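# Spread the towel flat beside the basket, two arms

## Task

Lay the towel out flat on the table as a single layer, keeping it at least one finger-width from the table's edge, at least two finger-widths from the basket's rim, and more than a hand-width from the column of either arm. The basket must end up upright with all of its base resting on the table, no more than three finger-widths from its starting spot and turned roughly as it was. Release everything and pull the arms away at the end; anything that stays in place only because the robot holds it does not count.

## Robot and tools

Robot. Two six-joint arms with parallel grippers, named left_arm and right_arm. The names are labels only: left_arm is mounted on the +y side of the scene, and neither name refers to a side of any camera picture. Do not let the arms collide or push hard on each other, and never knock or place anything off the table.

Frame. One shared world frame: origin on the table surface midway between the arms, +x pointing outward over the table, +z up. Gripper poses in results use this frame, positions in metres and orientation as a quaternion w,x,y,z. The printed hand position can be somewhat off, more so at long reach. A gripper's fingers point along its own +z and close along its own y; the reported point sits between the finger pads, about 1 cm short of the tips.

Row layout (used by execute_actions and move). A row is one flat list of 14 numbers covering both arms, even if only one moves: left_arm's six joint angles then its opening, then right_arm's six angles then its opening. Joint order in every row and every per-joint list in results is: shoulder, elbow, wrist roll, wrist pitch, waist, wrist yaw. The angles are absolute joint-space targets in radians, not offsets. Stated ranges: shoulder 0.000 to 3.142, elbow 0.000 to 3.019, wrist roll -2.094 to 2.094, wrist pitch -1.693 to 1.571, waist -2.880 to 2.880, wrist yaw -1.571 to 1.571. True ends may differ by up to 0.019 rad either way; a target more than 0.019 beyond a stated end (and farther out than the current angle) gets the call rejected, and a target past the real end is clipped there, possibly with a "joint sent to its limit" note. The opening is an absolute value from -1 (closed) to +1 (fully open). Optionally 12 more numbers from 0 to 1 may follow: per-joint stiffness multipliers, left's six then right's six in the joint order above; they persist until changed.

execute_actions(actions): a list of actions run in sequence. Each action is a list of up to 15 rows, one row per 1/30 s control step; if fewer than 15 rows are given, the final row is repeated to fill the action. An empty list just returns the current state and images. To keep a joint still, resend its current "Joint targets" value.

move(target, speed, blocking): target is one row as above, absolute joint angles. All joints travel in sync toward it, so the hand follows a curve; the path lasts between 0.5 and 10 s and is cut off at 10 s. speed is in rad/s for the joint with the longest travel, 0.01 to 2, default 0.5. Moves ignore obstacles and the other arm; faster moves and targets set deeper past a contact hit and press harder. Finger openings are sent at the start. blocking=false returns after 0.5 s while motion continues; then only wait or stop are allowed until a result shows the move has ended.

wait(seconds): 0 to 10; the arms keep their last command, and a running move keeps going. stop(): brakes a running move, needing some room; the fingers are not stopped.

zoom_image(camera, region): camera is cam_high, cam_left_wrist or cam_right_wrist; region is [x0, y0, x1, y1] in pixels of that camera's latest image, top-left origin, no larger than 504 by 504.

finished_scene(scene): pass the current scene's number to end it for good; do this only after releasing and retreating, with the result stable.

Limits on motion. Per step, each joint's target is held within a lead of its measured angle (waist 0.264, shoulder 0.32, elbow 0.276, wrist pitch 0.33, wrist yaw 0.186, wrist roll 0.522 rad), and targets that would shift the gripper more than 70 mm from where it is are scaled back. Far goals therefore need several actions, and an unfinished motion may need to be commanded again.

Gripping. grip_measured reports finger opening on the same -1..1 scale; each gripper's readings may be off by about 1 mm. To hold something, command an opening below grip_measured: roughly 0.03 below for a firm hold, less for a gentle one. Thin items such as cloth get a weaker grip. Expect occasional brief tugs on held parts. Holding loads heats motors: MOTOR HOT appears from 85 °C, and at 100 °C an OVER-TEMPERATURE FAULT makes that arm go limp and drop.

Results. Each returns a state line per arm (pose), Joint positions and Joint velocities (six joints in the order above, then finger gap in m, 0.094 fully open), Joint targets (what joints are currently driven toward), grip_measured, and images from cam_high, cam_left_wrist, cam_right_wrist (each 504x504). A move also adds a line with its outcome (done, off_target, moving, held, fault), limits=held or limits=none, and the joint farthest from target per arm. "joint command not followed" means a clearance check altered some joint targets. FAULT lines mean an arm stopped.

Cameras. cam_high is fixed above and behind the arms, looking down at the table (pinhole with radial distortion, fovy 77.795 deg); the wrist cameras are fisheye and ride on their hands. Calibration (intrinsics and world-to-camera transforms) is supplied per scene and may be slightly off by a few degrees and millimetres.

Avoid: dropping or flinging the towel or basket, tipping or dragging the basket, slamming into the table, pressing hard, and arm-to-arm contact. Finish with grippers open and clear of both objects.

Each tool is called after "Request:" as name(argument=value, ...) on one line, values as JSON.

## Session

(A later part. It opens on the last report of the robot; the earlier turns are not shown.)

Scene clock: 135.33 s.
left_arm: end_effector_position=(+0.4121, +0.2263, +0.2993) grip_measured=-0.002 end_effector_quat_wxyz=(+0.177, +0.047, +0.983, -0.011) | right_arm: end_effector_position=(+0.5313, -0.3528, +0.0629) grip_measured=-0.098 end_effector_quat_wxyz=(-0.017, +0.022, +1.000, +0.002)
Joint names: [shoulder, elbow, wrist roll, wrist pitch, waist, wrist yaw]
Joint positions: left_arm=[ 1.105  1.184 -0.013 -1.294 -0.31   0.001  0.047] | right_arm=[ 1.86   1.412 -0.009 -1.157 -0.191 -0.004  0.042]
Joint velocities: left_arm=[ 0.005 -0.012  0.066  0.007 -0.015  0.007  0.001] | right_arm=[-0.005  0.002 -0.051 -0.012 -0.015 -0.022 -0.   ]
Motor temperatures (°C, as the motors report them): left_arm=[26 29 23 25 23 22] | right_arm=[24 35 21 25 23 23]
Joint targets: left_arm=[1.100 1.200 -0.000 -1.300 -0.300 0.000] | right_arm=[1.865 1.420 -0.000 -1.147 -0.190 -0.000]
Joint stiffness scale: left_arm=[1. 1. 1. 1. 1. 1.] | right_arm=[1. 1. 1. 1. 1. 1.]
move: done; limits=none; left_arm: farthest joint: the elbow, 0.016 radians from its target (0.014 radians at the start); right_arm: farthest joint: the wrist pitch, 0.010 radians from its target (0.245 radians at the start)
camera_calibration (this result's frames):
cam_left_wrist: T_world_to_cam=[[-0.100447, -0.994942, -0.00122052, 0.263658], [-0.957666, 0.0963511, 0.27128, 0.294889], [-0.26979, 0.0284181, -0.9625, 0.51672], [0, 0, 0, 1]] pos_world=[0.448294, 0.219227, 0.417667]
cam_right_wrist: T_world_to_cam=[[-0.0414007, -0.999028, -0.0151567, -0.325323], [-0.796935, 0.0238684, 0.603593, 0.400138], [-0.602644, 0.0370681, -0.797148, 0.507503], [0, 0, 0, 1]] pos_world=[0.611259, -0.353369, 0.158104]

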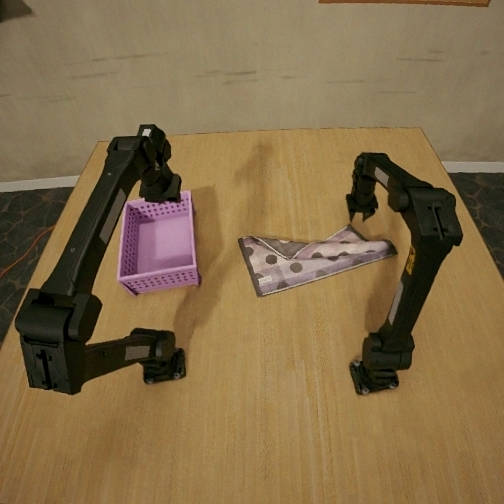

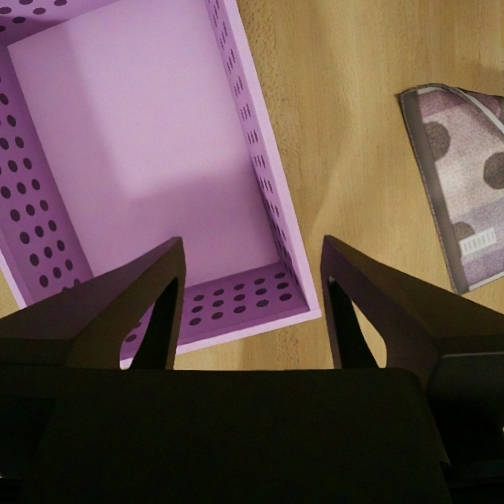

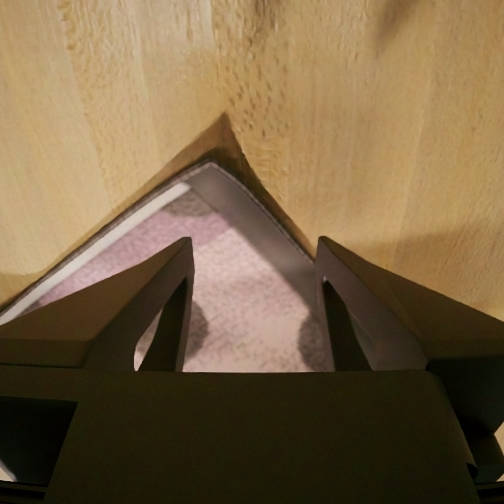

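Request:
move(target=[1.1,1.2,0,-1.3,-0.3,0,0,1.96,1.36,0,-1.03,-0.19,0,-0.1], speed=0.12)

Request:
move(target=[1.1,1.2,0,-1.3,-0.3,0,0,1.96,1.36,0,-1.03,-0.19,0,-1])

Request:
move(target=[1.1,1.2,0,-1.3,-0.3,0,0,1.88,1.55,0,-1.22,-0.24,0,-1], speed=0.2)

Request:
move(target=[1.1,1.2,0,-1.3,-0.3,0,0,2.16,1.9,0,-1.277,-0.375,0,-1], speed=0.2)

Request:
zoom_image(camera="cam_high", region=[200,130,460,390])

Scene clock: 142.37 s.
left_arm: end_effector_position=(+0.4121, +0.2263, +0.2993) grip_measured=-0.002 end_effector_quat_wxyz=(+0.177, +0.047, +0.983, -0.011) | right_arm: end_effector_position=(+0.5344, -0.3529, +0.0190) grip_measured=-0.098 end_effector_quat_wxyz=(-0.013, +0.022, +1.000, +0.002)
Joint names: [shoulder, elbow, wrist roll, wrist pitch, waist, wrist yaw]
Joint positions: left_arm=[ 1.105  1.184 -0.013 -1.294 -0.31   0.001  0.047] | right_arm=[ 1.917  1.369 -0.009 -1.05  -0.191 -0.004  0.042]
Joint velocities: left_arm=[-0.024  0.002  0.051 -0.007  0.005  0.022  0.001] | right_arm=[-0.024 -0.017 -0.022  0.002  0.005  0.022  0.001]
Motor temperatures (°C, as the motors report them): left_arm=[25 29 23 25 23 22] | right_arm=[25 34 21 25 23 23]
Joint targets: left_arm=[1.100 1.200 -0.000 -1.300 -0.300 0.000] | right_arm=[1.960 1.360 0.000 -1.030 -0.190 0.000]
Joint stiffness scale: left_arm=[1. 1. 1. 1. 1. 1.] | right_arm=[1. 1. 1. 1. 1. 1.]
move: off_target (right_arm); limits=none; left_arm: farthest joint: the elbow, 0.016 radians from its target (0.016 radians at the start); right_arm: farthest joint: the shoulder, 0.043 radians from its target (0.100 radians at the start)
camera_calibration (this result's frames):
cam_left_wrist: T_world_to_cam=[[-0.100447, -0.994942, -0.00122052, 0.263658], [-0.957666, 0.0963511, 0.27128, 0.294889], [-0.26979, 0.0284181, -0.9625, 0.51672], [0, 0, 0, 1]] pos_world=[0.448294, 0.219227, 0.417667]
cam_right_wrist: T_world_to_cam=[[-0.0412856, -0.999034, -0.0150649, -0.326091], [-0.80151, 0.0241129, 0.597494, 0.431752], [-0.596554, 0.0367426, -0.801732, 0.47107], [0, 0, 0, 1]] pos_world=[0.61361, -0.353495, 0.11479]

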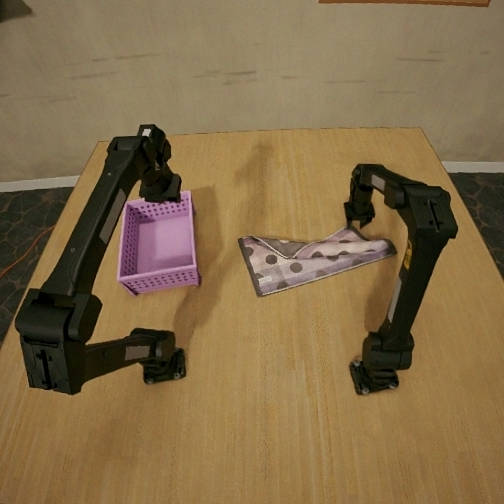

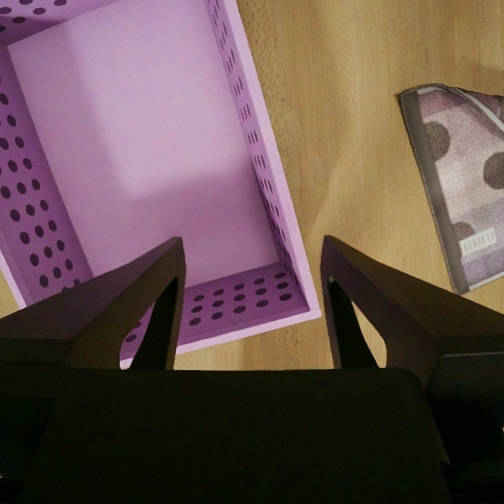

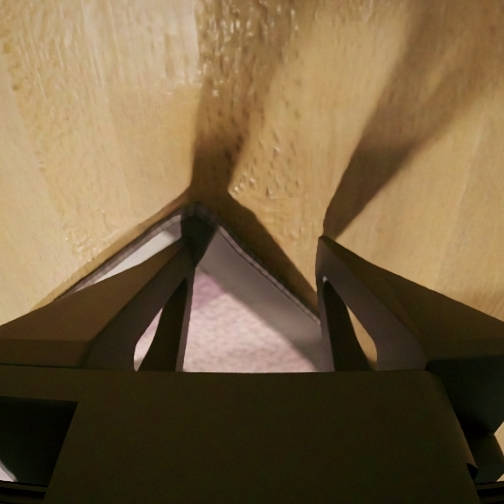

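Scene clock: 143.07 s.
left_arm: end_effector_position=(+0.4121, +0.2263, +0.2993) grip_measured=-0.002 end_effector_quat_wxyz=(+0.177, +0.047, +0.983, -0.011) | right_arm: end_effector_position=(+0.5347, -0.3527, +0.0192) grip_measured=-0.978 end_effector_quat_wxyz=(-0.012, +0.022, +1.000, +0.003)
Joint names: [shoulder, elbow, wrist roll, wrist pitch, waist, wrist yaw]
Joint positions: left_arm=[ 1.105  1.184 -0.013 -1.294 -0.31   0.001  0.047] | right_arm=[ 1.916  1.368 -0.009 -1.047 -0.191 -0.005  0.001]
Joint velocities: left_arm=[-0.005  0.007 -0.022  0.017 -0.005 -0.051  0.   ] | right_arm=[ 0.005  0.002 -0.139 -0.002 -0.005 -0.066 -0.   ]
Motor temperatures (°C, as the motors report them): left_arm=[25 29 23 25 23 22] | right_arm=[25 34 21 25 23 23]
Joint targets: left_arm=[1.100 1.200 0.000 -1.300 -0.300 -0.000] | right_arm=[1.960 1.360 -0.000 -1.030 -0.190 -0.000]
Joint stiffness scale: left_arm=[1. 1. 1. 1. 1. 1.] | right_arm=[1. 1. 1. 1. 1. 1.]
move: off_target (right_arm); limits=none; left_arm: farthest joint: the elbow, 0.016 radians from its target (0.016 radians at the start); right_arm: farthest joint: the shoulder, 0.044 radians from its target (0.043 radians at the start)
camera_calibration (this result's frames):
cam_left_wrist: T_world_to_cam=[[-0.100447, -0.994942, -0.00122052, 0.263658], [-0.957666, 0.0963511, 0.27128, 0.294889], [-0.26979, 0.0284181, -0.9625, 0.51672], [0, 0, 0, 1]] pos_world=[0.448294, 0.219227, 0.417667]
cam_right_wrist: T_world_to_cam=[[-0.0412814, -0.99901, -0.0165577, -0.325794], [-0.803148, 0.023321, 0.595322, 0.432494], [-0.594347, 0.037874, -0.803316, 0.470646], [0, 0, 0, 1]] pos_world=[0.613635, -0.353383, 0.11521]

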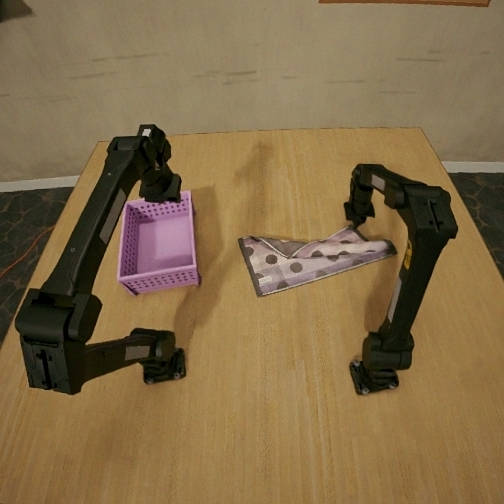

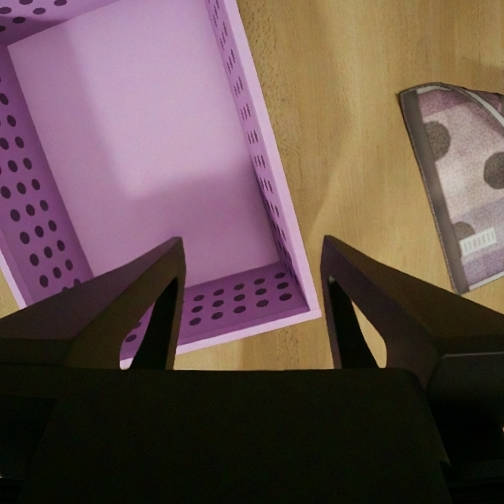

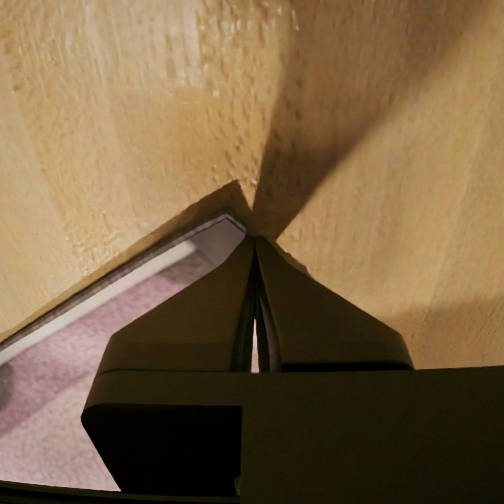

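Scene clock: 144.40 s.
left_arm: end_effector_position=(+0.4121, +0.2263, +0.2993) grip_measured=-0.002 end_effector_quat_wxyz=(+0.177, +0.047, +0.983, -0.011) | right_arm: end_effector_position=(+0.5525, -0.3734, +0.0735) grip_measured=-0.978 end_effector_quat_wxyz=(-0.018, +0.040, +0.999, +0.003)
Joint names: [shoulder, elbow, wrist roll, wrist pitch, waist, wrist yaw]
Joint positions: left_arm=[ 1.105  1.184 -0.013 -1.294 -0.31   0.001  0.047] | right_arm=[ 1.903  1.507 -0.009 -1.211 -0.226 -0.004  0.001]
Joint velocities: left_arm=[-0.015 -0.002 -0.051 -0.002 -0.005  0.11  -0.   ] | right_arm=[-0.005 -0.007 -0.022  0.007  0.005 -0.007 -0.001]
Motor temperatures (°C, as the motors report them): left_arm=[25 29 23 25 23 22] | right_arm=[25 34 21 25 23 23]
Joint targets: left_arm=[1.100 1.200 -0.000 -1.300 -0.300 0.000] | right_arm=[1.880 1.550 -0.000 -1.220 -0.240 0.000]
Joint stiffness scale: left_arm=[1. 1. 1. 1. 1. 1.] | right_arm=[1. 1. 1. 1. 1. 1.]
move: off_target (right_arm); limits=none; left_arm: farthest joint: the elbow, 0.016 radians from its target (0.016 radians at the start); right_arm: farthest joint: the elbow, 0.043 radians from its target (0.182 radians at the start)
camera_calibration (this result's frames):
cam_left_wrist: T_world_to_cam=[[-0.100447, -0.994942, -0.00122052, 0.263658], [-0.957666, 0.0963511, 0.27128, 0.294889], [-0.26979, 0.0284181, -0.9625, 0.51672], [0, 0, 0, 1]] pos_world=[0.448294, 0.219227, 0.417667]
cam_right_wrist: T_world_to_cam=[[-0.0768535, -0.996915, -0.0159327, -0.32448], [-0.794938, 0.0516218, 0.604491, 0.420328], [-0.601803, 0.0591227, -0.796453, 0.537187], [0, 0, 0, 1]] pos_world=[0.632478, -0.376937, 0.16859]

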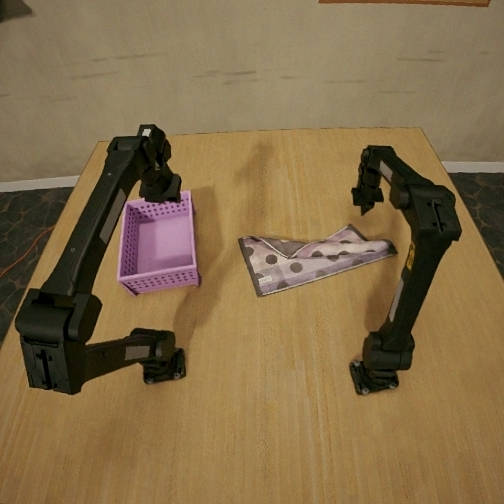

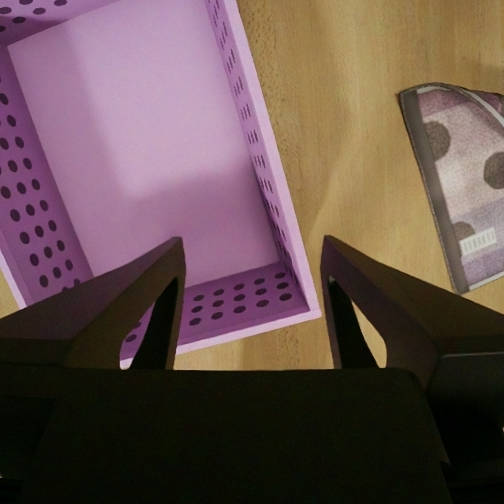

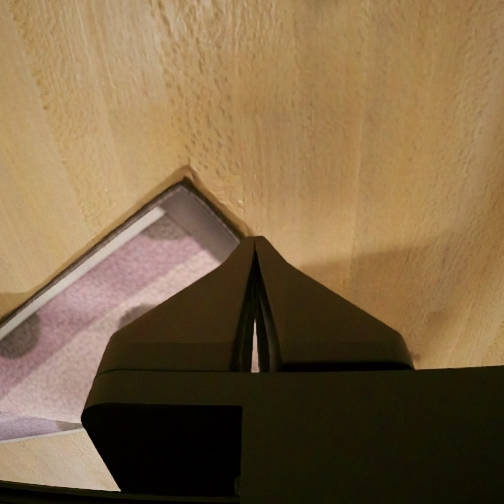

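Scene clock: 146.77 s.
left_arm: end_effector_position=(+0.4121, +0.2263, +0.2993) grip_measured=-0.002 end_effector_quat_wxyz=(+0.177, +0.047, +0.983, -0.011) | right_arm: end_effector_position=(+0.6380, -0.4710, +0.0616) grip_measured=-0.978 end_effector_quat_wxyz=(+0.010, +0.108, +0.994, +0.001)
Joint names: [shoulder, elbow, wrist roll, wrist pitch, waist, wrist yaw]
Joint positions: left_arm=[ 1.105  1.184 -0.013 -1.294 -0.31   0.001  0.047] | right_arm=[ 2.135  1.851 -0.009 -1.268 -0.364 -0.004  0.001]
Joint velocities: left_arm=[ 0.005  0.027  0.022 -0.007 -0.005 -0.037 -0.   ] | right_arm=[-0.005 -0.007 -0.051 -0.002 -0.015 -0.022 -0.   ]
Motor temperatures (°C, as the motors report them): left_arm=[25 29 23 25 23 22] | right_arm=[25 34 21 25 23 23]
Joint targets: left_arm=[1.100 1.200 0.000 -1.300 -0.300 -0.000] | right_arm=[2.160 1.900 -0.000 -1.277 -0.375 -0.000]
Joint stiffness scale: left_arm=[1. 1. 1. 1. 1. 1.] | right_arm=[1. 1. 1. 1. 1. 1.]
move: off_target (right_arm); limits=none; left_arm: farthest joint: the elbow, 0.016 radians from its target (0.016 radians at the start); right_arm: farthest joint: the elbow, 0.049 radians from its target (0.393 radians at the start)
camera_calibration (this result's frames):
cam_left_wrist: T_world_to_cam=[[-0.100447, -0.994942, -0.00122052, 0.263658], [-0.957666, 0.0963511, 0.27128, 0.294889], [-0.26979, 0.0284181, -0.9625, 0.51672], [0, 0, 0, 1]] pos_world=[0.448294, 0.219227, 0.417667]
cam_right_wrist: T_world_to_cam=[[-0.21214, -0.97712, -0.0152487, -0.319838], [-0.811704, 0.167495, 0.559537, 0.568617], [-0.544181, 0.131077, -0.828665, 0.58408], [0, 0, 0, 1]] pos_world=[0.711544, -0.48432, 0.160967]

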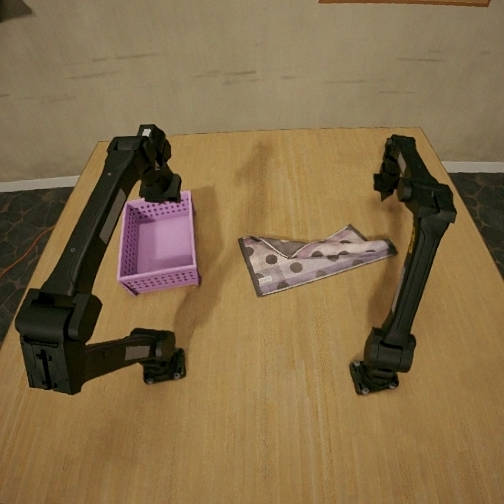

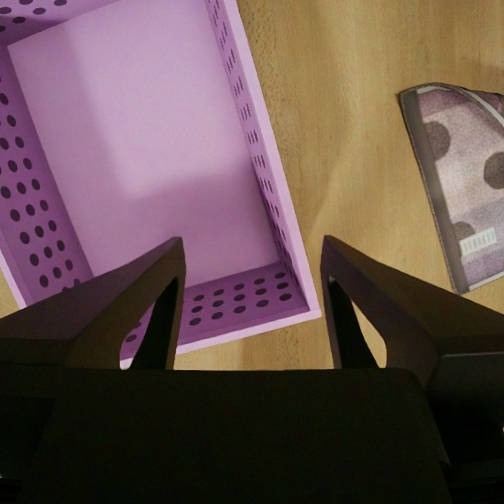

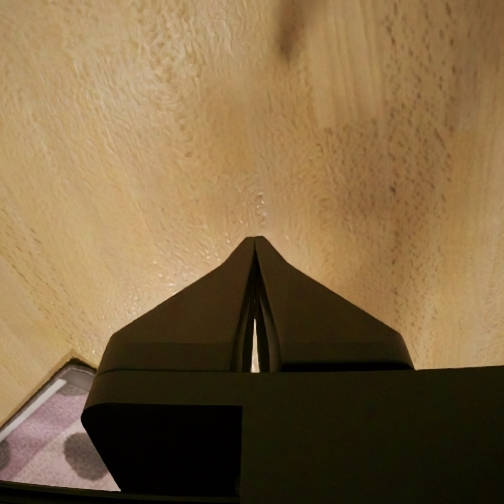

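Region (200, 130, 460, 390) of cam_high's 504x504 image, scaled by 1.938, with more detail than that image has.

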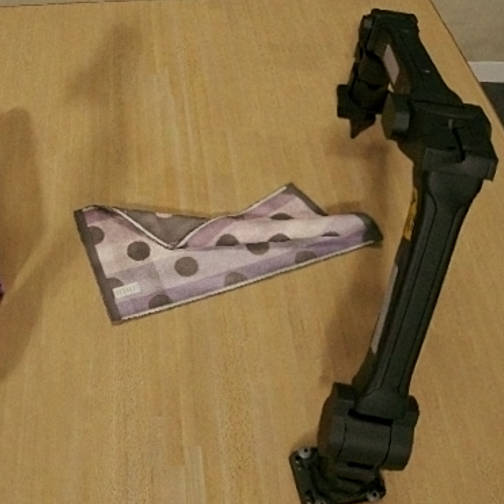

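Request:
move(target=[1.1,1.2,0,-1.3,-0.3,0,0,1.84,1.40,-0.7,-1.17,-0.18,0,-0.1])

Request:
move(target=[1.1,1.2,0,-1.3,-0.3,0,0,1.97,1.35,-0.7,-1.04,-0.18,0,-0.1], speed=0.12)

Request:
move(target=[1.1,1.2,0,-1.3,-0.3,0,0,1.97,1.35,-0.7,-1.04,-0.18,0,-1])

Scene clock: 151.77 s.
left_arm: end_effector_position=(+0.4121, +0.2263, +0.2993) grip_measured=-0.002 end_effector_quat_wxyz=(+0.177, +0.047, +0.983, -0.011) | right_arm: end_effector_position=(+0.5198, -0.3510, +0.0573) grip_measured=-0.102 end_effector_quat_wxyz=(-0.034, -0.314, +0.949, +0.015)
Joint names: [shoulder, elbow, wrist roll, wrist pitch, waist, wrist yaw]
Joint positions: left_arm=[ 1.105  1.184 -0.013 -1.294 -0.31   0.001  0.047] | right_arm=[ 1.862  1.398 -0.69  -1.181 -0.189 -0.004  0.042]
Joint velocities: left_arm=[ 0.015  0.012  0.007 -0.002 -0.015  0.051  0.   ] | right_arm=[-0.005 -0.022 -0.022  0.007 -0.005  0.037 -0.001]
Motor temperatures (°C, as the motors report them): left_arm=[25 29 23 25 23 22] | right_arm=[26 35 21 25 23 23]
Joint targets: left_arm=[1.100 1.200 0.000 -1.300 -0.300 0.000] | right_arm=[1.840 1.400 -0.700 -1.170 -0.180 -0.000]
Joint stiffness scale: left_arm=[1. 1. 1. 1. 1. 1.] | right_arm=[1. 1. 1. 1. 1. 1.]
move: off_target (right_arm); limits=none; left_arm: farthest joint: the elbow, 0.016 radians from its target (0.016 radians at the start); right_arm: farthest joint: the shoulder, 0.022 radians from its target (0.295 radians at the start)
camera_calibration (this result's frames):
cam_left_wrist: T_world_to_cam=[[-0.100447, -0.994942, -0.00122052, 0.263658], [-0.957666, 0.0963511, 0.27128, 0.294889], [-0.26979, 0.0284181, -0.9625, 0.51672], [0, 0, 0, 1]] pos_world=[0.448294, 0.219227, 0.417667]
cam_right_wrist: T_world_to_cam=[[0.595875, -0.800683, -0.0619683, -0.583096], [-0.606894, -0.499502, 0.618205, 0.110941], [-0.525939, -0.330765, -0.78357, 0.326315], [0, 0, 0, 1]] pos_world=[0.586404, -0.303526, 0.150973]

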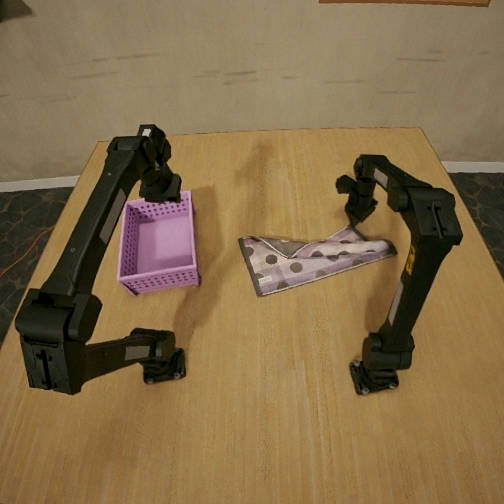

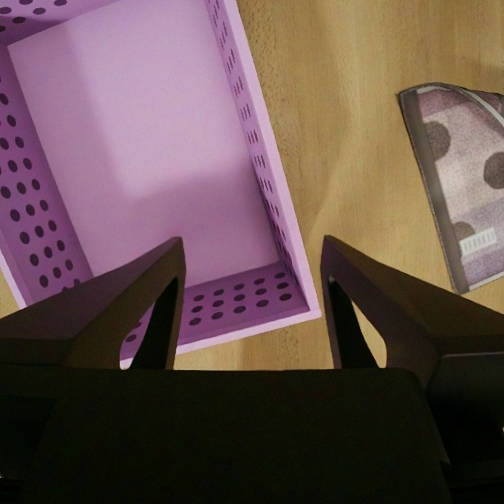

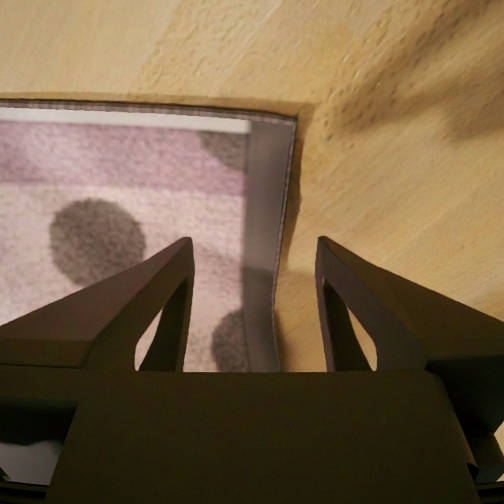

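Scene clock: 153.23 s.
left_arm: end_effector_position=(+0.4121, +0.2263, +0.2993) grip_measured=-0.002 end_effector_quat_wxyz=(+0.177, +0.047, +0.983, -0.011) | right_arm: end_effector_position=(+0.5273, -0.3514, +0.0173) grip_measured=-0.101 end_effector_quat_wxyz=(-0.023, -0.315, +0.949, +0.011)
Joint names: [shoulder, elbow, wrist roll, wrist pitch, waist, wrist yaw]
Joint positions: left_arm=[ 1.105  1.184 -0.013 -1.294 -0.31   0.001  0.047] | right_arm=[ 1.917  1.363 -0.694 -1.068 -0.189 -0.004  0.042]
Joint velocities: left_arm=[-0.005 -0.007  0.037  0.007 -0.005 -0.022 -0.   ] | right_arm=[ 0.005 -0.007 -0.022 -0.007  0.005 -0.051 -0.001]
Motor temperatures (°C, as the motors report them): left_arm=[25 29 23 25 23 22] | right_arm=[25 34 21 25 23 23]
Joint targets: left_arm=[1.100 1.200 -0.000 -1.300 -0.300 -0.000] | right_arm=[1.970 1.350 -0.700 -1.040 -0.180 0.000]
Joint stiffness scale: left_arm=[1. 1. 1. 1. 1. 1.] | right_arm=[1. 1. 1. 1. 1. 1.]
move: off_target (right_arm); limits=none; left_arm: farthest joint: the elbow, 0.016 radians from its target (0.016 radians at the start); right_arm: farthest joint: the shoulder, 0.053 radians from its target (0.108 radians at the start)
camera_calibration (this result's frames):
cam_left_wrist: T_world_to_cam=[[-0.100447, -0.994942, -0.00122052, 0.263658], [-0.957666, 0.0963511, 0.27128, 0.294889], [-0.26979, 0.0284181, -0.9625, 0.51672], [0, 0, 0, 1]] pos_world=[0.448294, 0.219227, 0.417667]
cam_right_wrist: T_world_to_cam=[[0.599904, -0.798688, -0.0470274, -0.592038], [-0.619633, -0.50099, 0.604205, 0.146497], [-0.506132, -0.333326, -0.79544, 0.287607], [0, 0, 0, 1]] pos_world=[0.591508, -0.303593, 0.112418]

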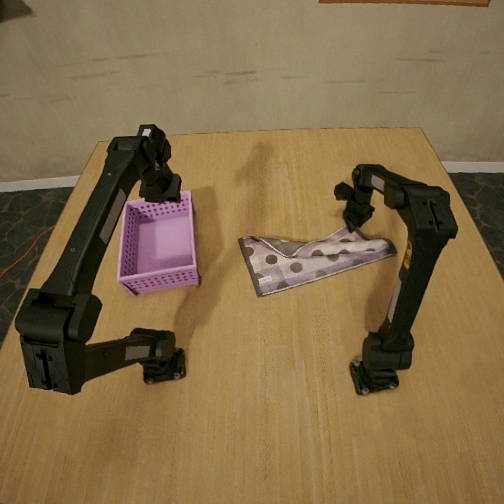

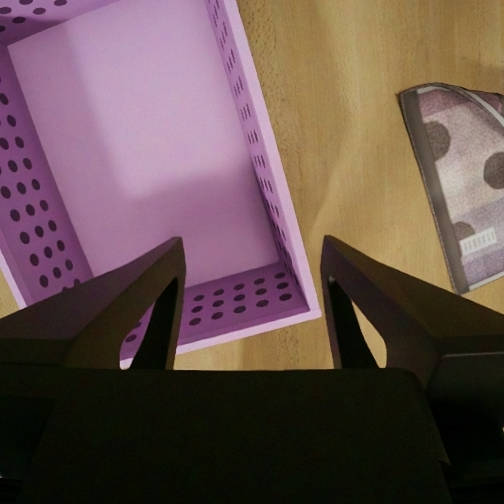

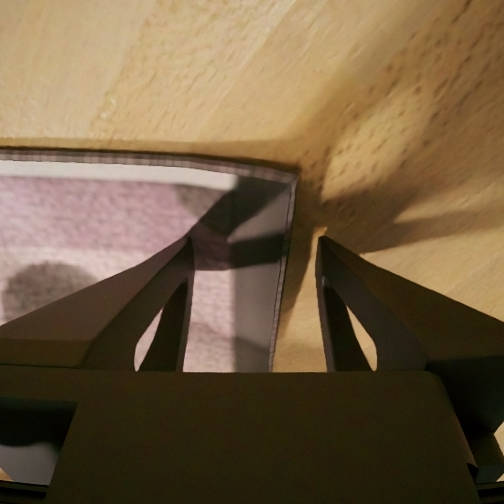

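Scene clock: 153.93 s.
left_arm: end_effector_position=(+0.4121, +0.2263, +0.2993) grip_measured=-0.002 end_effector_quat_wxyz=(+0.177, +0.047, +0.983, -0.011) | right_arm: end_effector_position=(+0.5289, -0.3516, +0.0182) grip_measured=-0.936 end_effector_quat_wxyz=(-0.019, -0.315, +0.949, +0.010)
Joint names: [shoulder, elbow, wrist roll, wrist pitch, waist, wrist yaw]
Joint positions: left_arm=[ 1.105  1.184 -0.013 -1.294 -0.31   0.001  0.047] | right_arm=[ 1.915  1.363 -0.694 -1.062 -0.189 -0.004  0.003]
Joint velocities: left_arm=[-0.005  0.017  0.007 -0.012  0.005  0.037 -0.   ] | right_arm=[-0.005 -0.002 -0.007 -0.002 -0.005 -0.022 -0.   ]
Motor temperatures (°C, as the motors report them): left_arm=[25 29 23 25 23 22] | right_arm=[25 34 21 25 23 23]
Joint targets: left_arm=[1.100 1.200 0.000 -1.300 -0.300 -0.000] | right_arm=[1.970 1.350 -0.700 -1.040 -0.180 0.000]
Joint stiffness scale: left_arm=[1. 1. 1. 1. 1. 1.] | right_arm=[1. 1. 1. 1. 1. 1.]
move: off_target (right_arm); limits=none; left_arm: farthest joint: the elbow, 0.016 radians from its target (0.016 radians at the start); right_arm: farthest joint: the shoulder, 0.055 radians from its target (0.053 radians at the start)
camera_calibration (this result's frames):
cam_left_wrist: T_world_to_cam=[[-0.100447, -0.994942, -0.00122052, 0.263658], [-0.957666, 0.0963511, 0.27128, 0.294889], [-0.26979, 0.0284181, -0.9625, 0.51672], [0, 0, 0, 1]] pos_world=[0.448294, 0.219227, 0.417667]
cam_right_wrist: T_world_to_cam=[[0.600256, -0.798712, -0.0418493, -0.593372], [-0.6242, -0.500536, 0.599866, 0.149535], [-0.500067, -0.333951, -0.799005, 0.285725], [0, 0, 0, 1]] pos_world=[0.592397, -0.303667, 0.113763]

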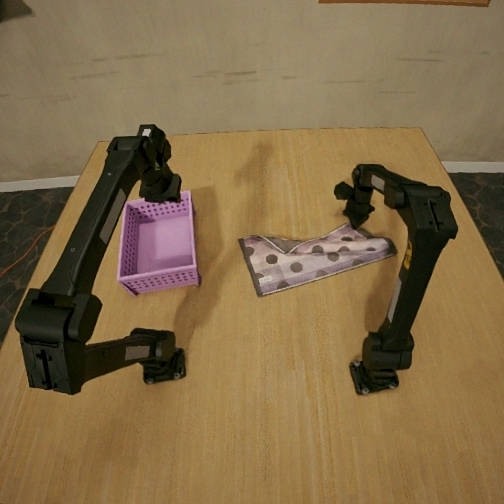

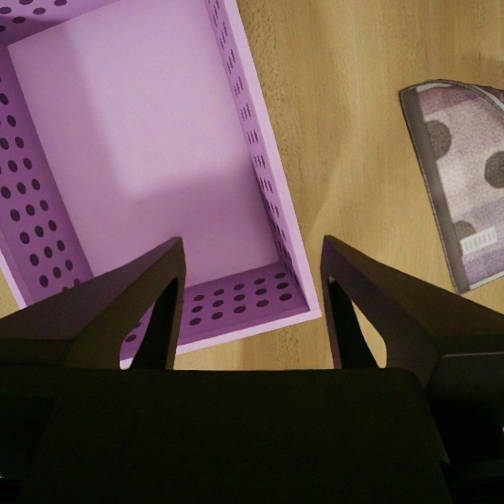

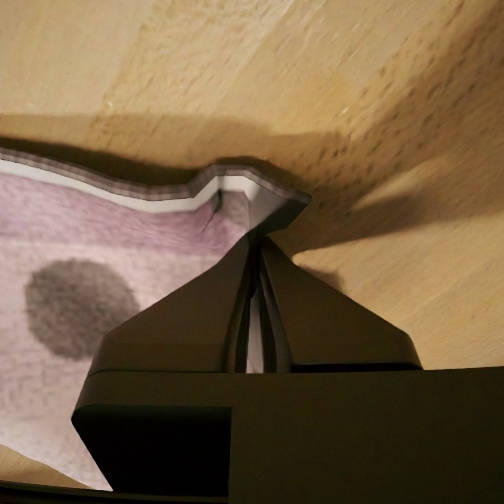

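Request:
move(target=[1.1,1.2,0,-1.3,-0.3,0,0,1.88,1.55,-0.6,-1.22,-0.24,0,-1], speed=0.2)

Request:
move(target=[1.1,1.2,0,-1.3,-0.3,0,0,2.17,1.9,-0.42,-1.277,-0.375,0,-1], speed=0.2)

Request:
zoom_image(camera="cam_high", region=[200,130,460,390])

Scene clock: 158.57 s.
left_arm: end_effector_position=(+0.4121, +0.2263, +0.2993) grip_measured=-0.002 end_effector_quat_wxyz=(+0.177, +0.047, +0.983, -0.011) | right_arm: end_effector_position=(+0.5525, -0.3737, +0.0726) grip_measured=-0.936 end_effector_quat_wxyz=(-0.017, -0.257, +0.966, +0.008)
Joint names: [shoulder, elbow, wrist roll, wrist pitch, waist, wrist yaw]
Joint positions: left_arm=[ 1.105  1.184 -0.013 -1.294 -0.31   0.001  0.047] | right_arm=[ 1.904  1.507 -0.61  -1.211 -0.227 -0.004  0.003]
Joint velocities: left_arm=[-0.015  0.007  0.022  0.022 -0.015 -0.022 -0.   ] | right_arm=[-0.024  0.002  0.022 -0.017  0.015 -0.081 -0.   ]
Motor temperatures (°C, as the motors report them): left_arm=[25 29 23 25 23 22] | right_arm=[25 34 21 25 23 23]
Joint targets: left_arm=[1.100 1.200 -0.000 -1.300 -0.300 0.000] | right_arm=[1.880 1.550 -0.600 -1.220 -0.240 0.000]
Joint stiffness scale: left_arm=[1. 1. 1. 1. 1. 1.] | right_arm=[1. 1. 1. 1. 1. 1.]
move: off_target (right_arm); limits=none; left_arm: farthest joint: the elbow, 0.016 radians from its target (0.016 radians at the start); right_arm: farthest joint: the elbow, 0.043 radians from its target (0.187 radians at the start)
camera_calibration (this result's frames):
cam_left_wrist: T_world_to_cam=[[-0.100447, -0.994942, -0.00122052, 0.263658], [-0.957666, 0.0963511, 0.27128, 0.294889], [-0.26979, 0.0284181, -0.9625, 0.51672], [0, 0, 0, 1]] pos_world=[0.448294, 0.219227, 0.417667]
cam_right_wrist: T_world_to_cam=[[0.499455, -0.865605, -0.035687, -0.592665], [-0.683321, -0.41893, 0.597972, 0.183793], [-0.532558, -0.274274, -0.800722, 0.374014], [0, 0, 0, 1]] pos_world=[0.620783, -0.333435, 0.168428]

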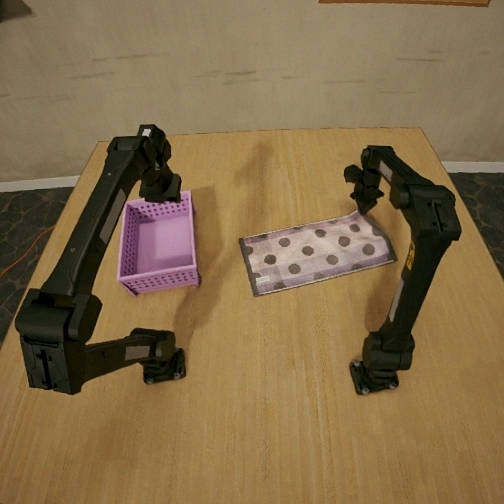

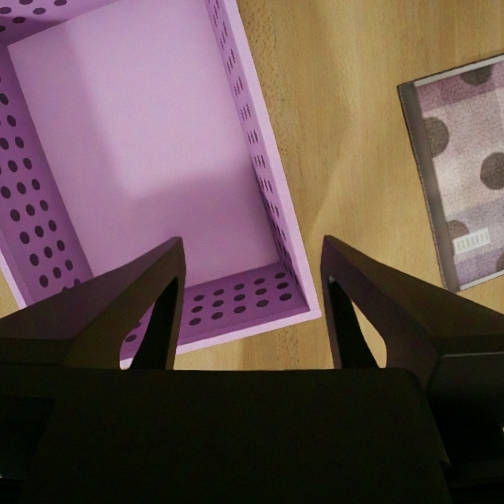

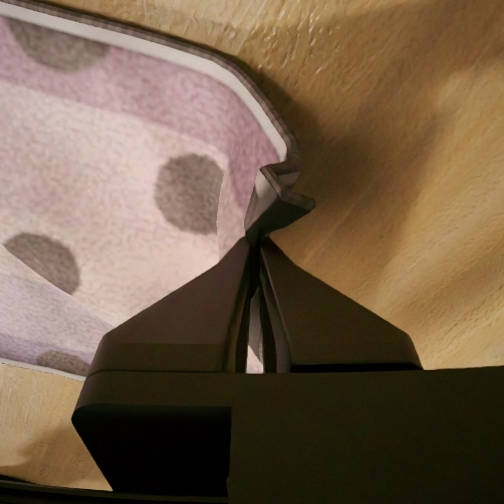

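Scene clock: 161.03 s.
left_arm: end_effector_position=(+0.4121, +0.2263, +0.2993) grip_measured=-0.002 end_effector_quat_wxyz=(+0.177, +0.047, +0.983, -0.011) | right_arm: end_effector_position=(+0.6374, -0.4702, +0.0553) grip_measured=-0.936 end_effector_quat_wxyz=(+0.005, -0.102, +0.995, +0.000)
Joint names: [shoulder, elbow, wrist roll, wrist pitch, waist, wrist yaw]
Joint positions: left_arm=[ 1.105  1.184 -0.013 -1.294 -0.31   0.001  0.047] | right_arm=[ 2.145  1.851 -0.43  -1.268 -0.363 -0.004  0.003]
Joint velocities: left_arm=[-0.015 -0.002 -0.051  0.002 -0.015 -0.022 -0.001] | right_arm=[-0.005 -0.007 -0.022  0.002 -0.015  0.095 -0.   ]
Motor temperatures (°C, as the motors report them): left_arm=[25 29 23 25 23 22] | right_arm=[26 34 21 25 23 23]
Joint targets: left_arm=[1.100 1.200 0.000 -1.300 -0.300 -0.000] | right_arm=[2.170 1.900 -0.420 -1.277 -0.375 0.000]
Joint stiffness scale: left_arm=[1. 1. 1. 1. 1. 1.] | right_arm=[1. 1. 1. 1. 1. 1.]
move: off_target (right_arm); limits=none; left_arm: farthest joint: the elbow, 0.016 radians from its target (0.016 radians at the start); right_arm: farthest joint: the elbow, 0.049 radians from its target (0.393 radians at the start)
camera_calibration (this result's frames):
cam_left_wrist: T_world_to_cam=[[-0.100447, -0.994942, -0.00122052, 0.263658], [-0.957666, 0.0963511, 0.27128, 0.294889], [-0.26979, 0.0284181, -0.9625, 0.51672], [0, 0, 0, 1]] pos_world=[0.448294, 0.219227, 0.417667]
cam_right_wrist: T_world_to_cam=[[0.206816, -0.978319, -0.0109067, -0.587094], [-0.804289, -0.176353, 0.567467, 0.404619], [-0.557087, -0.108589, -0.823324, 0.473676], [0, 0, 0, 1]] pos_world=[0.71073, -0.451573, 0.153978]

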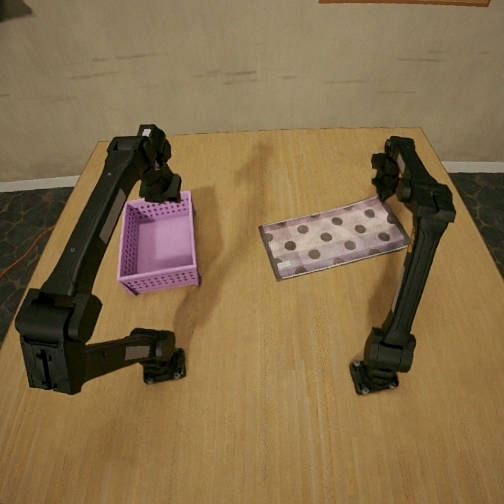

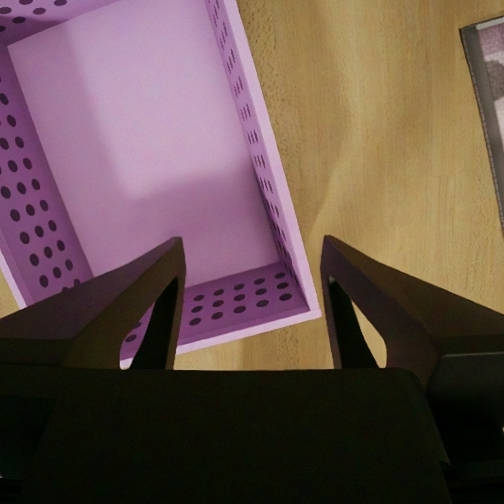

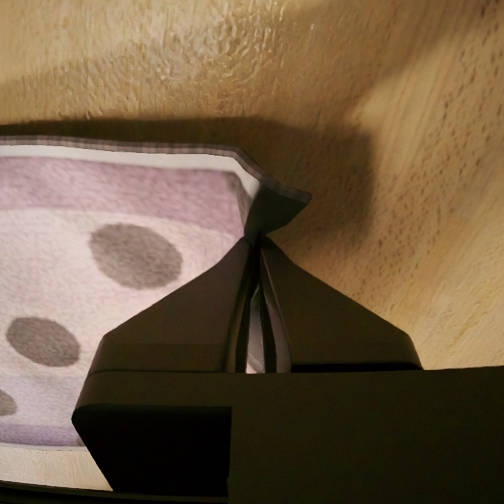

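Region (200, 130, 460, 390) of cam_high's 504x504 image, scaled by 1.938, with more detail than that image has.

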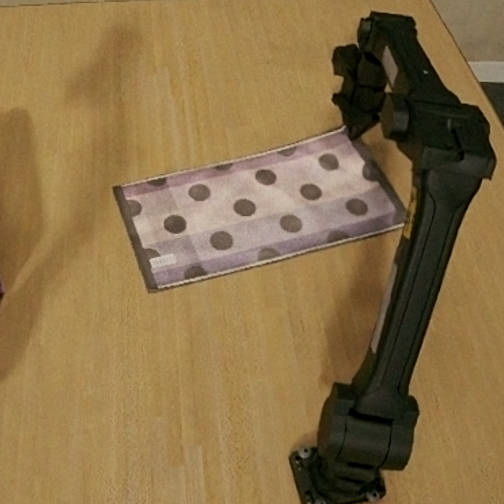

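Request:
move(target=[1.1,1.2,0,-1.3,-0.3,0,0,2.21,1.87,-0.5,-1.2,-0.39,0,-1], speed=0.1)

Request:
move(target=[1.1,1.2,0,-1.3,-0.3,0,0,2.21,1.87,-0.5,-1.2,-0.39,0,0.2])

Request:
move(target=[1.1,1.2,0,-1.3,-0.3,0,0,1.2,1.3,0,-1.3,-0.2,0,0.2], speed=0.7)

Scene clock: 165.40 s.
left_arm: end_effector_position=(+0.4121, +0.2263, +0.2993) grip_measured=-0.002 end_effector_quat_wxyz=(+0.177, +0.047, +0.983, -0.011) | right_arm: end_effector_position=(+0.6456, -0.4809, +0.0289) grip_measured=-0.936 end_effector_quat_wxyz=(+0.012, -0.126, +0.992, -0.003)
Joint names: [shoulder, elbow, wrist roll, wrist pitch, waist, wrist yaw]
Joint positions: left_arm=[ 1.105  1.184 -0.013 -1.294 -0.31   0.001  0.047] | right_arm=[ 2.187  1.851 -0.491 -1.211 -0.376 -0.004  0.003]
Joint velocities: left_arm=[ 0.005  0.007 -0.066 -0.017 -0.015 -0.022  0.   ] | right_arm=[ 0.005 -0.017 -0.007 -0.017 -0.015 -0.081  0.   ]
Motor temperatures (°C, as the motors report them): left_arm=[25 30 23 25 23 22] | right_arm=[26 35 21 25 23 23]
Joint targets: left_arm=[1.100 1.200 -0.000 -1.300 -0.300 0.000] | right_arm=[2.210 1.870 -0.500 -1.200 -0.390 -0.000]
Joint stiffness scale: left_arm=[1. 1. 1. 1. 1. 1.] | right_arm=[1. 1. 1. 1. 1. 1.]
move: off_target (right_arm); limits=none; left_arm: farthest joint: the elbow, 0.016 radians from its target (0.016 radians at the start); right_arm: farthest joint: the shoulder, 0.023 radians from its target (0.065 radians at the start)
camera_calibration (this result's frames):
cam_left_wrist: T_world_to_cam=[[-0.100447, -0.994942, -0.00122052, 0.263658], [-0.957666, 0.0963511, 0.27128, 0.294889], [-0.26979, 0.0284181, -0.9625, 0.51672], [0, 0, 0, 1]] pos_world=[0.448294, 0.219227, 0.417667]
cam_right_wrist: T_world_to_cam=[[0.252944, -0.967477, -0.00289117, -0.62435], [-0.803656, -0.211775, 0.556137, 0.407228], [-0.538662, -0.138348, -0.831085, 0.42933], [0, 0, 0, 1]] pos_world=[0.716461, -0.458406, 0.12853]

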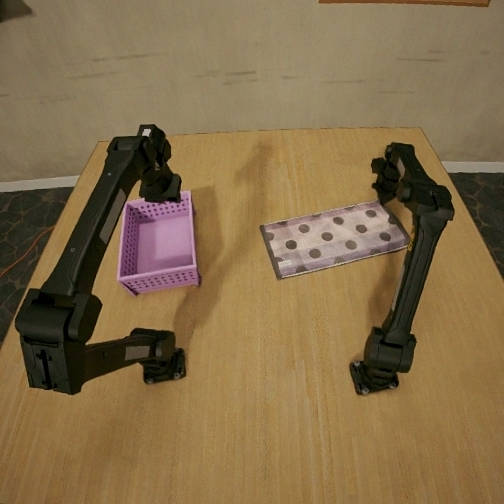

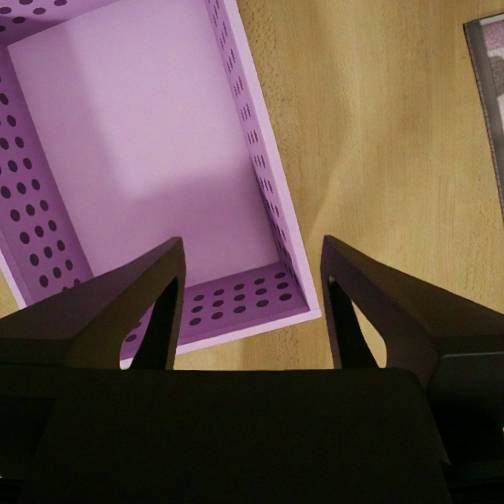

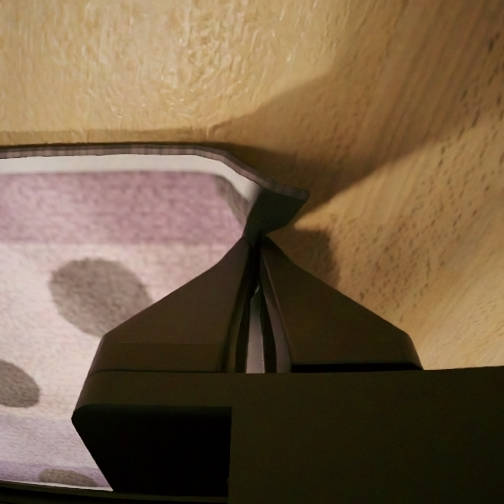

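Scene clock: 166.10 s.
left_arm: end_effector_position=(+0.4121, +0.2263, +0.2993) grip_measured=-0.002 end_effector_quat_wxyz=(+0.177, +0.047, +0.983, -0.011) | right_arm: end_effector_position=(+0.6456, -0.4809, +0.0289) grip_measured=+0.198 end_effector_quat_wxyz=(+0.012, -0.126, +0.992, -0.003)
Joint names: [shoulder, elbow, wrist roll, wrist pitch, waist, wrist yaw]
Joint positions: left_arm=[ 1.105  1.184 -0.013 -1.294 -0.31   0.001  0.047] | right_arm=[ 2.187  1.851 -0.491 -1.211 -0.376 -0.004  0.056]
Joint velocities: left_arm=[-0.005  0.002  0.022  0.002 -0.015 -0.007 -0.001] | right_arm=[-0.015 -0.022 -0.037  0.007 -0.015  0.051 -0.001]
Motor temperatures (°C, as the motors report them): left_arm=[25 30 23 25 23 22] | right_arm=[26 35 21 25 23 23]
Joint targets: left_arm=[1.100 1.200 0.000 -1.300 -0.300 -0.000] | right_arm=[2.210 1.870 -0.500 -1.200 -0.390 -0.000]
Joint stiffness scale: left_arm=[1. 1. 1. 1. 1. 1.] | right_arm=[1. 1. 1. 1. 1. 1.]
move: off_target (right_arm); limits=none; left_arm: farthest joint: the elbow, 0.016 radians from its target (0.016 radians at the start); right_arm: farthest joint: the shoulder, 0.023 radians from its target (0.023 radians at the start)
camera_calibration (this result's frames):
cam_left_wrist: T_world_to_cam=[[-0.100447, -0.994942, -0.00122052, 0.263658], [-0.957666, 0.0963511, 0.27128, 0.294889], [-0.26979, 0.0284181, -0.9625, 0.51672], [0, 0, 0, 1]] pos_world=[0.448294, 0.219227, 0.417667]
cam_right_wrist: T_world_to_cam=[[0.252944, -0.967477, -0.00289117, -0.62435], [-0.803656, -0.211775, 0.556137, 0.407228], [-0.538662, -0.138348, -0.831085, 0.42933], [0, 0, 0, 1]] pos_world=[0.716461, -0.458406, 0.12853]

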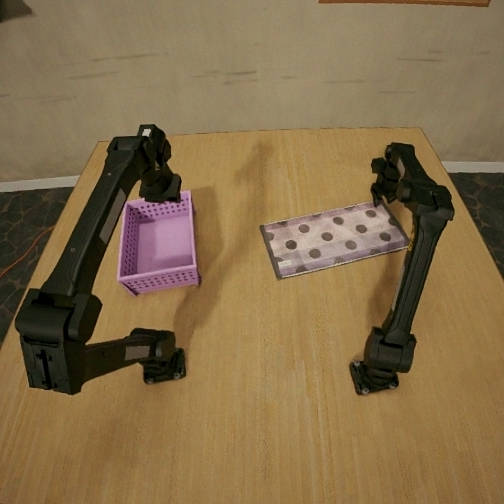

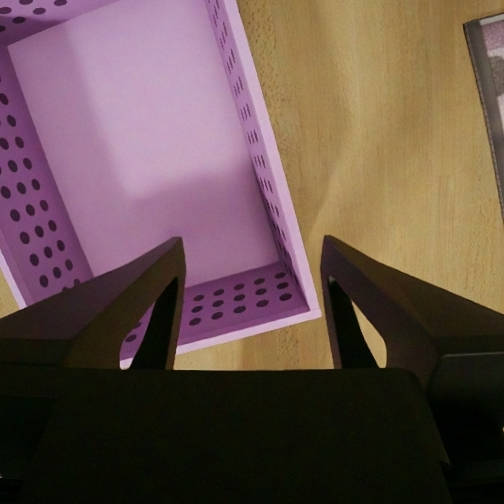

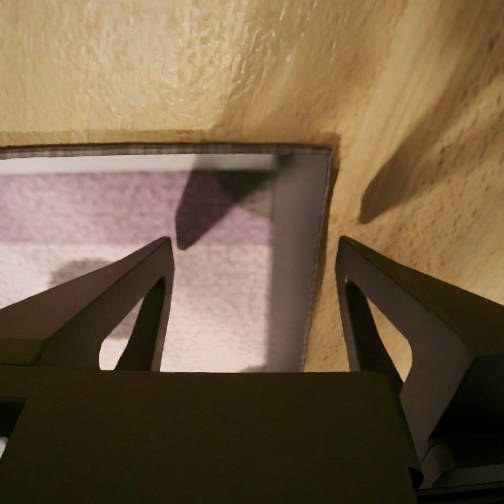

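Scene clock: 168.27 s.
left_arm: end_effector_position=(+0.4121, +0.2263, +0.2993) grip_measured=-0.002 end_effector_quat_wxyz=(+0.177, +0.047, +0.983, -0.011) | right_arm: end_effector_position=(+0.4159, -0.3559, +0.3203) grip_measured=+0.198 end_effector_quat_wxyz=(+0.191, +0.032, +0.981, -0.006)
Joint names: [shoulder, elbow, wrist roll, wrist pitch, waist, wrist yaw]
Joint positions: left_arm=[ 1.105  1.184 -0.013 -1.294 -0.31   0.001  0.047] | right_arm=[ 1.189  1.296 -0.01  -1.294 -0.213 -0.004  0.056]
Joint velocities: left_arm=[-0.015 -0.007  0.051 -0.007 -0.005 -0.007 -0.   ] | right_arm=[-0.005  0.007 -0.022 -0.017 -0.005 -0.037 -0.   ]
Motor temperatures (°C, as the motors report them): left_arm=[25 30 23 25 23 22] | right_arm=[26 35 21 25 23 23]
Joint targets: left_arm=[1.100 1.200 0.000 -1.300 -0.300 -0.000] | right_arm=[1.200 1.300 0.000 -1.300 -0.200 0.000]
Joint stiffness scale: left_arm=[1. 1. 1. 1. 1. 1.] | right_arm=[1. 1. 1. 1. 1. 1.]
move: done; limits=none; left_arm: farthest joint: the elbow, 0.016 radians from its target (0.016 radians at the start); right_arm: farthest joint: the waist, 0.013 radians from its target (0.176 radians at the start)
camera_calibration (this result's frames):
cam_left_wrist: T_world_to_cam=[[-0.100447, -0.994942, -0.00122052, 0.263658], [-0.957666, 0.0963511, 0.27128, 0.294889], [-0.26979, 0.0284181, -0.9625, 0.51672], [0, 0, 0, 1]] pos_world=[0.448294, 0.219227, 0.417667]
cam_right_wrist: T_world_to_cam=[[-0.0579101, -0.998281, -0.00904316, -0.324155], [-0.972325, 0.0543461, 0.227225, 0.357236], [-0.226343, 0.0219515, -0.9738, 0.537938], [0, 0, 0, 1]] pos_world=[0.450336, -0.35482, 0.43974]

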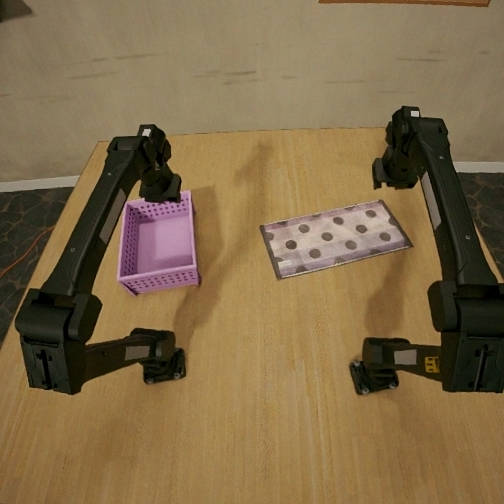

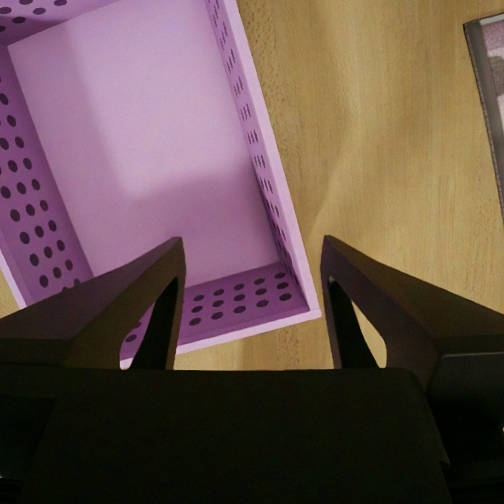

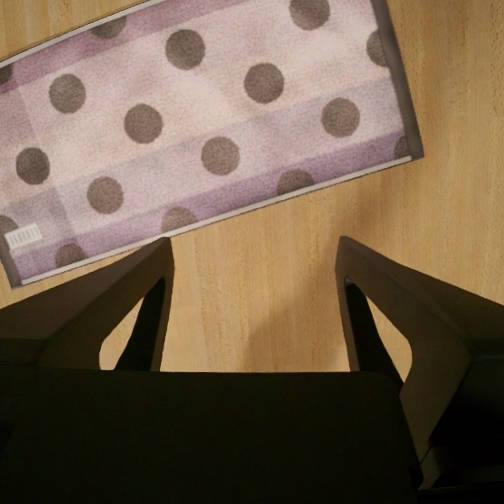

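Request:
finished_scene(scene=1)

The scene is finished: the task was done.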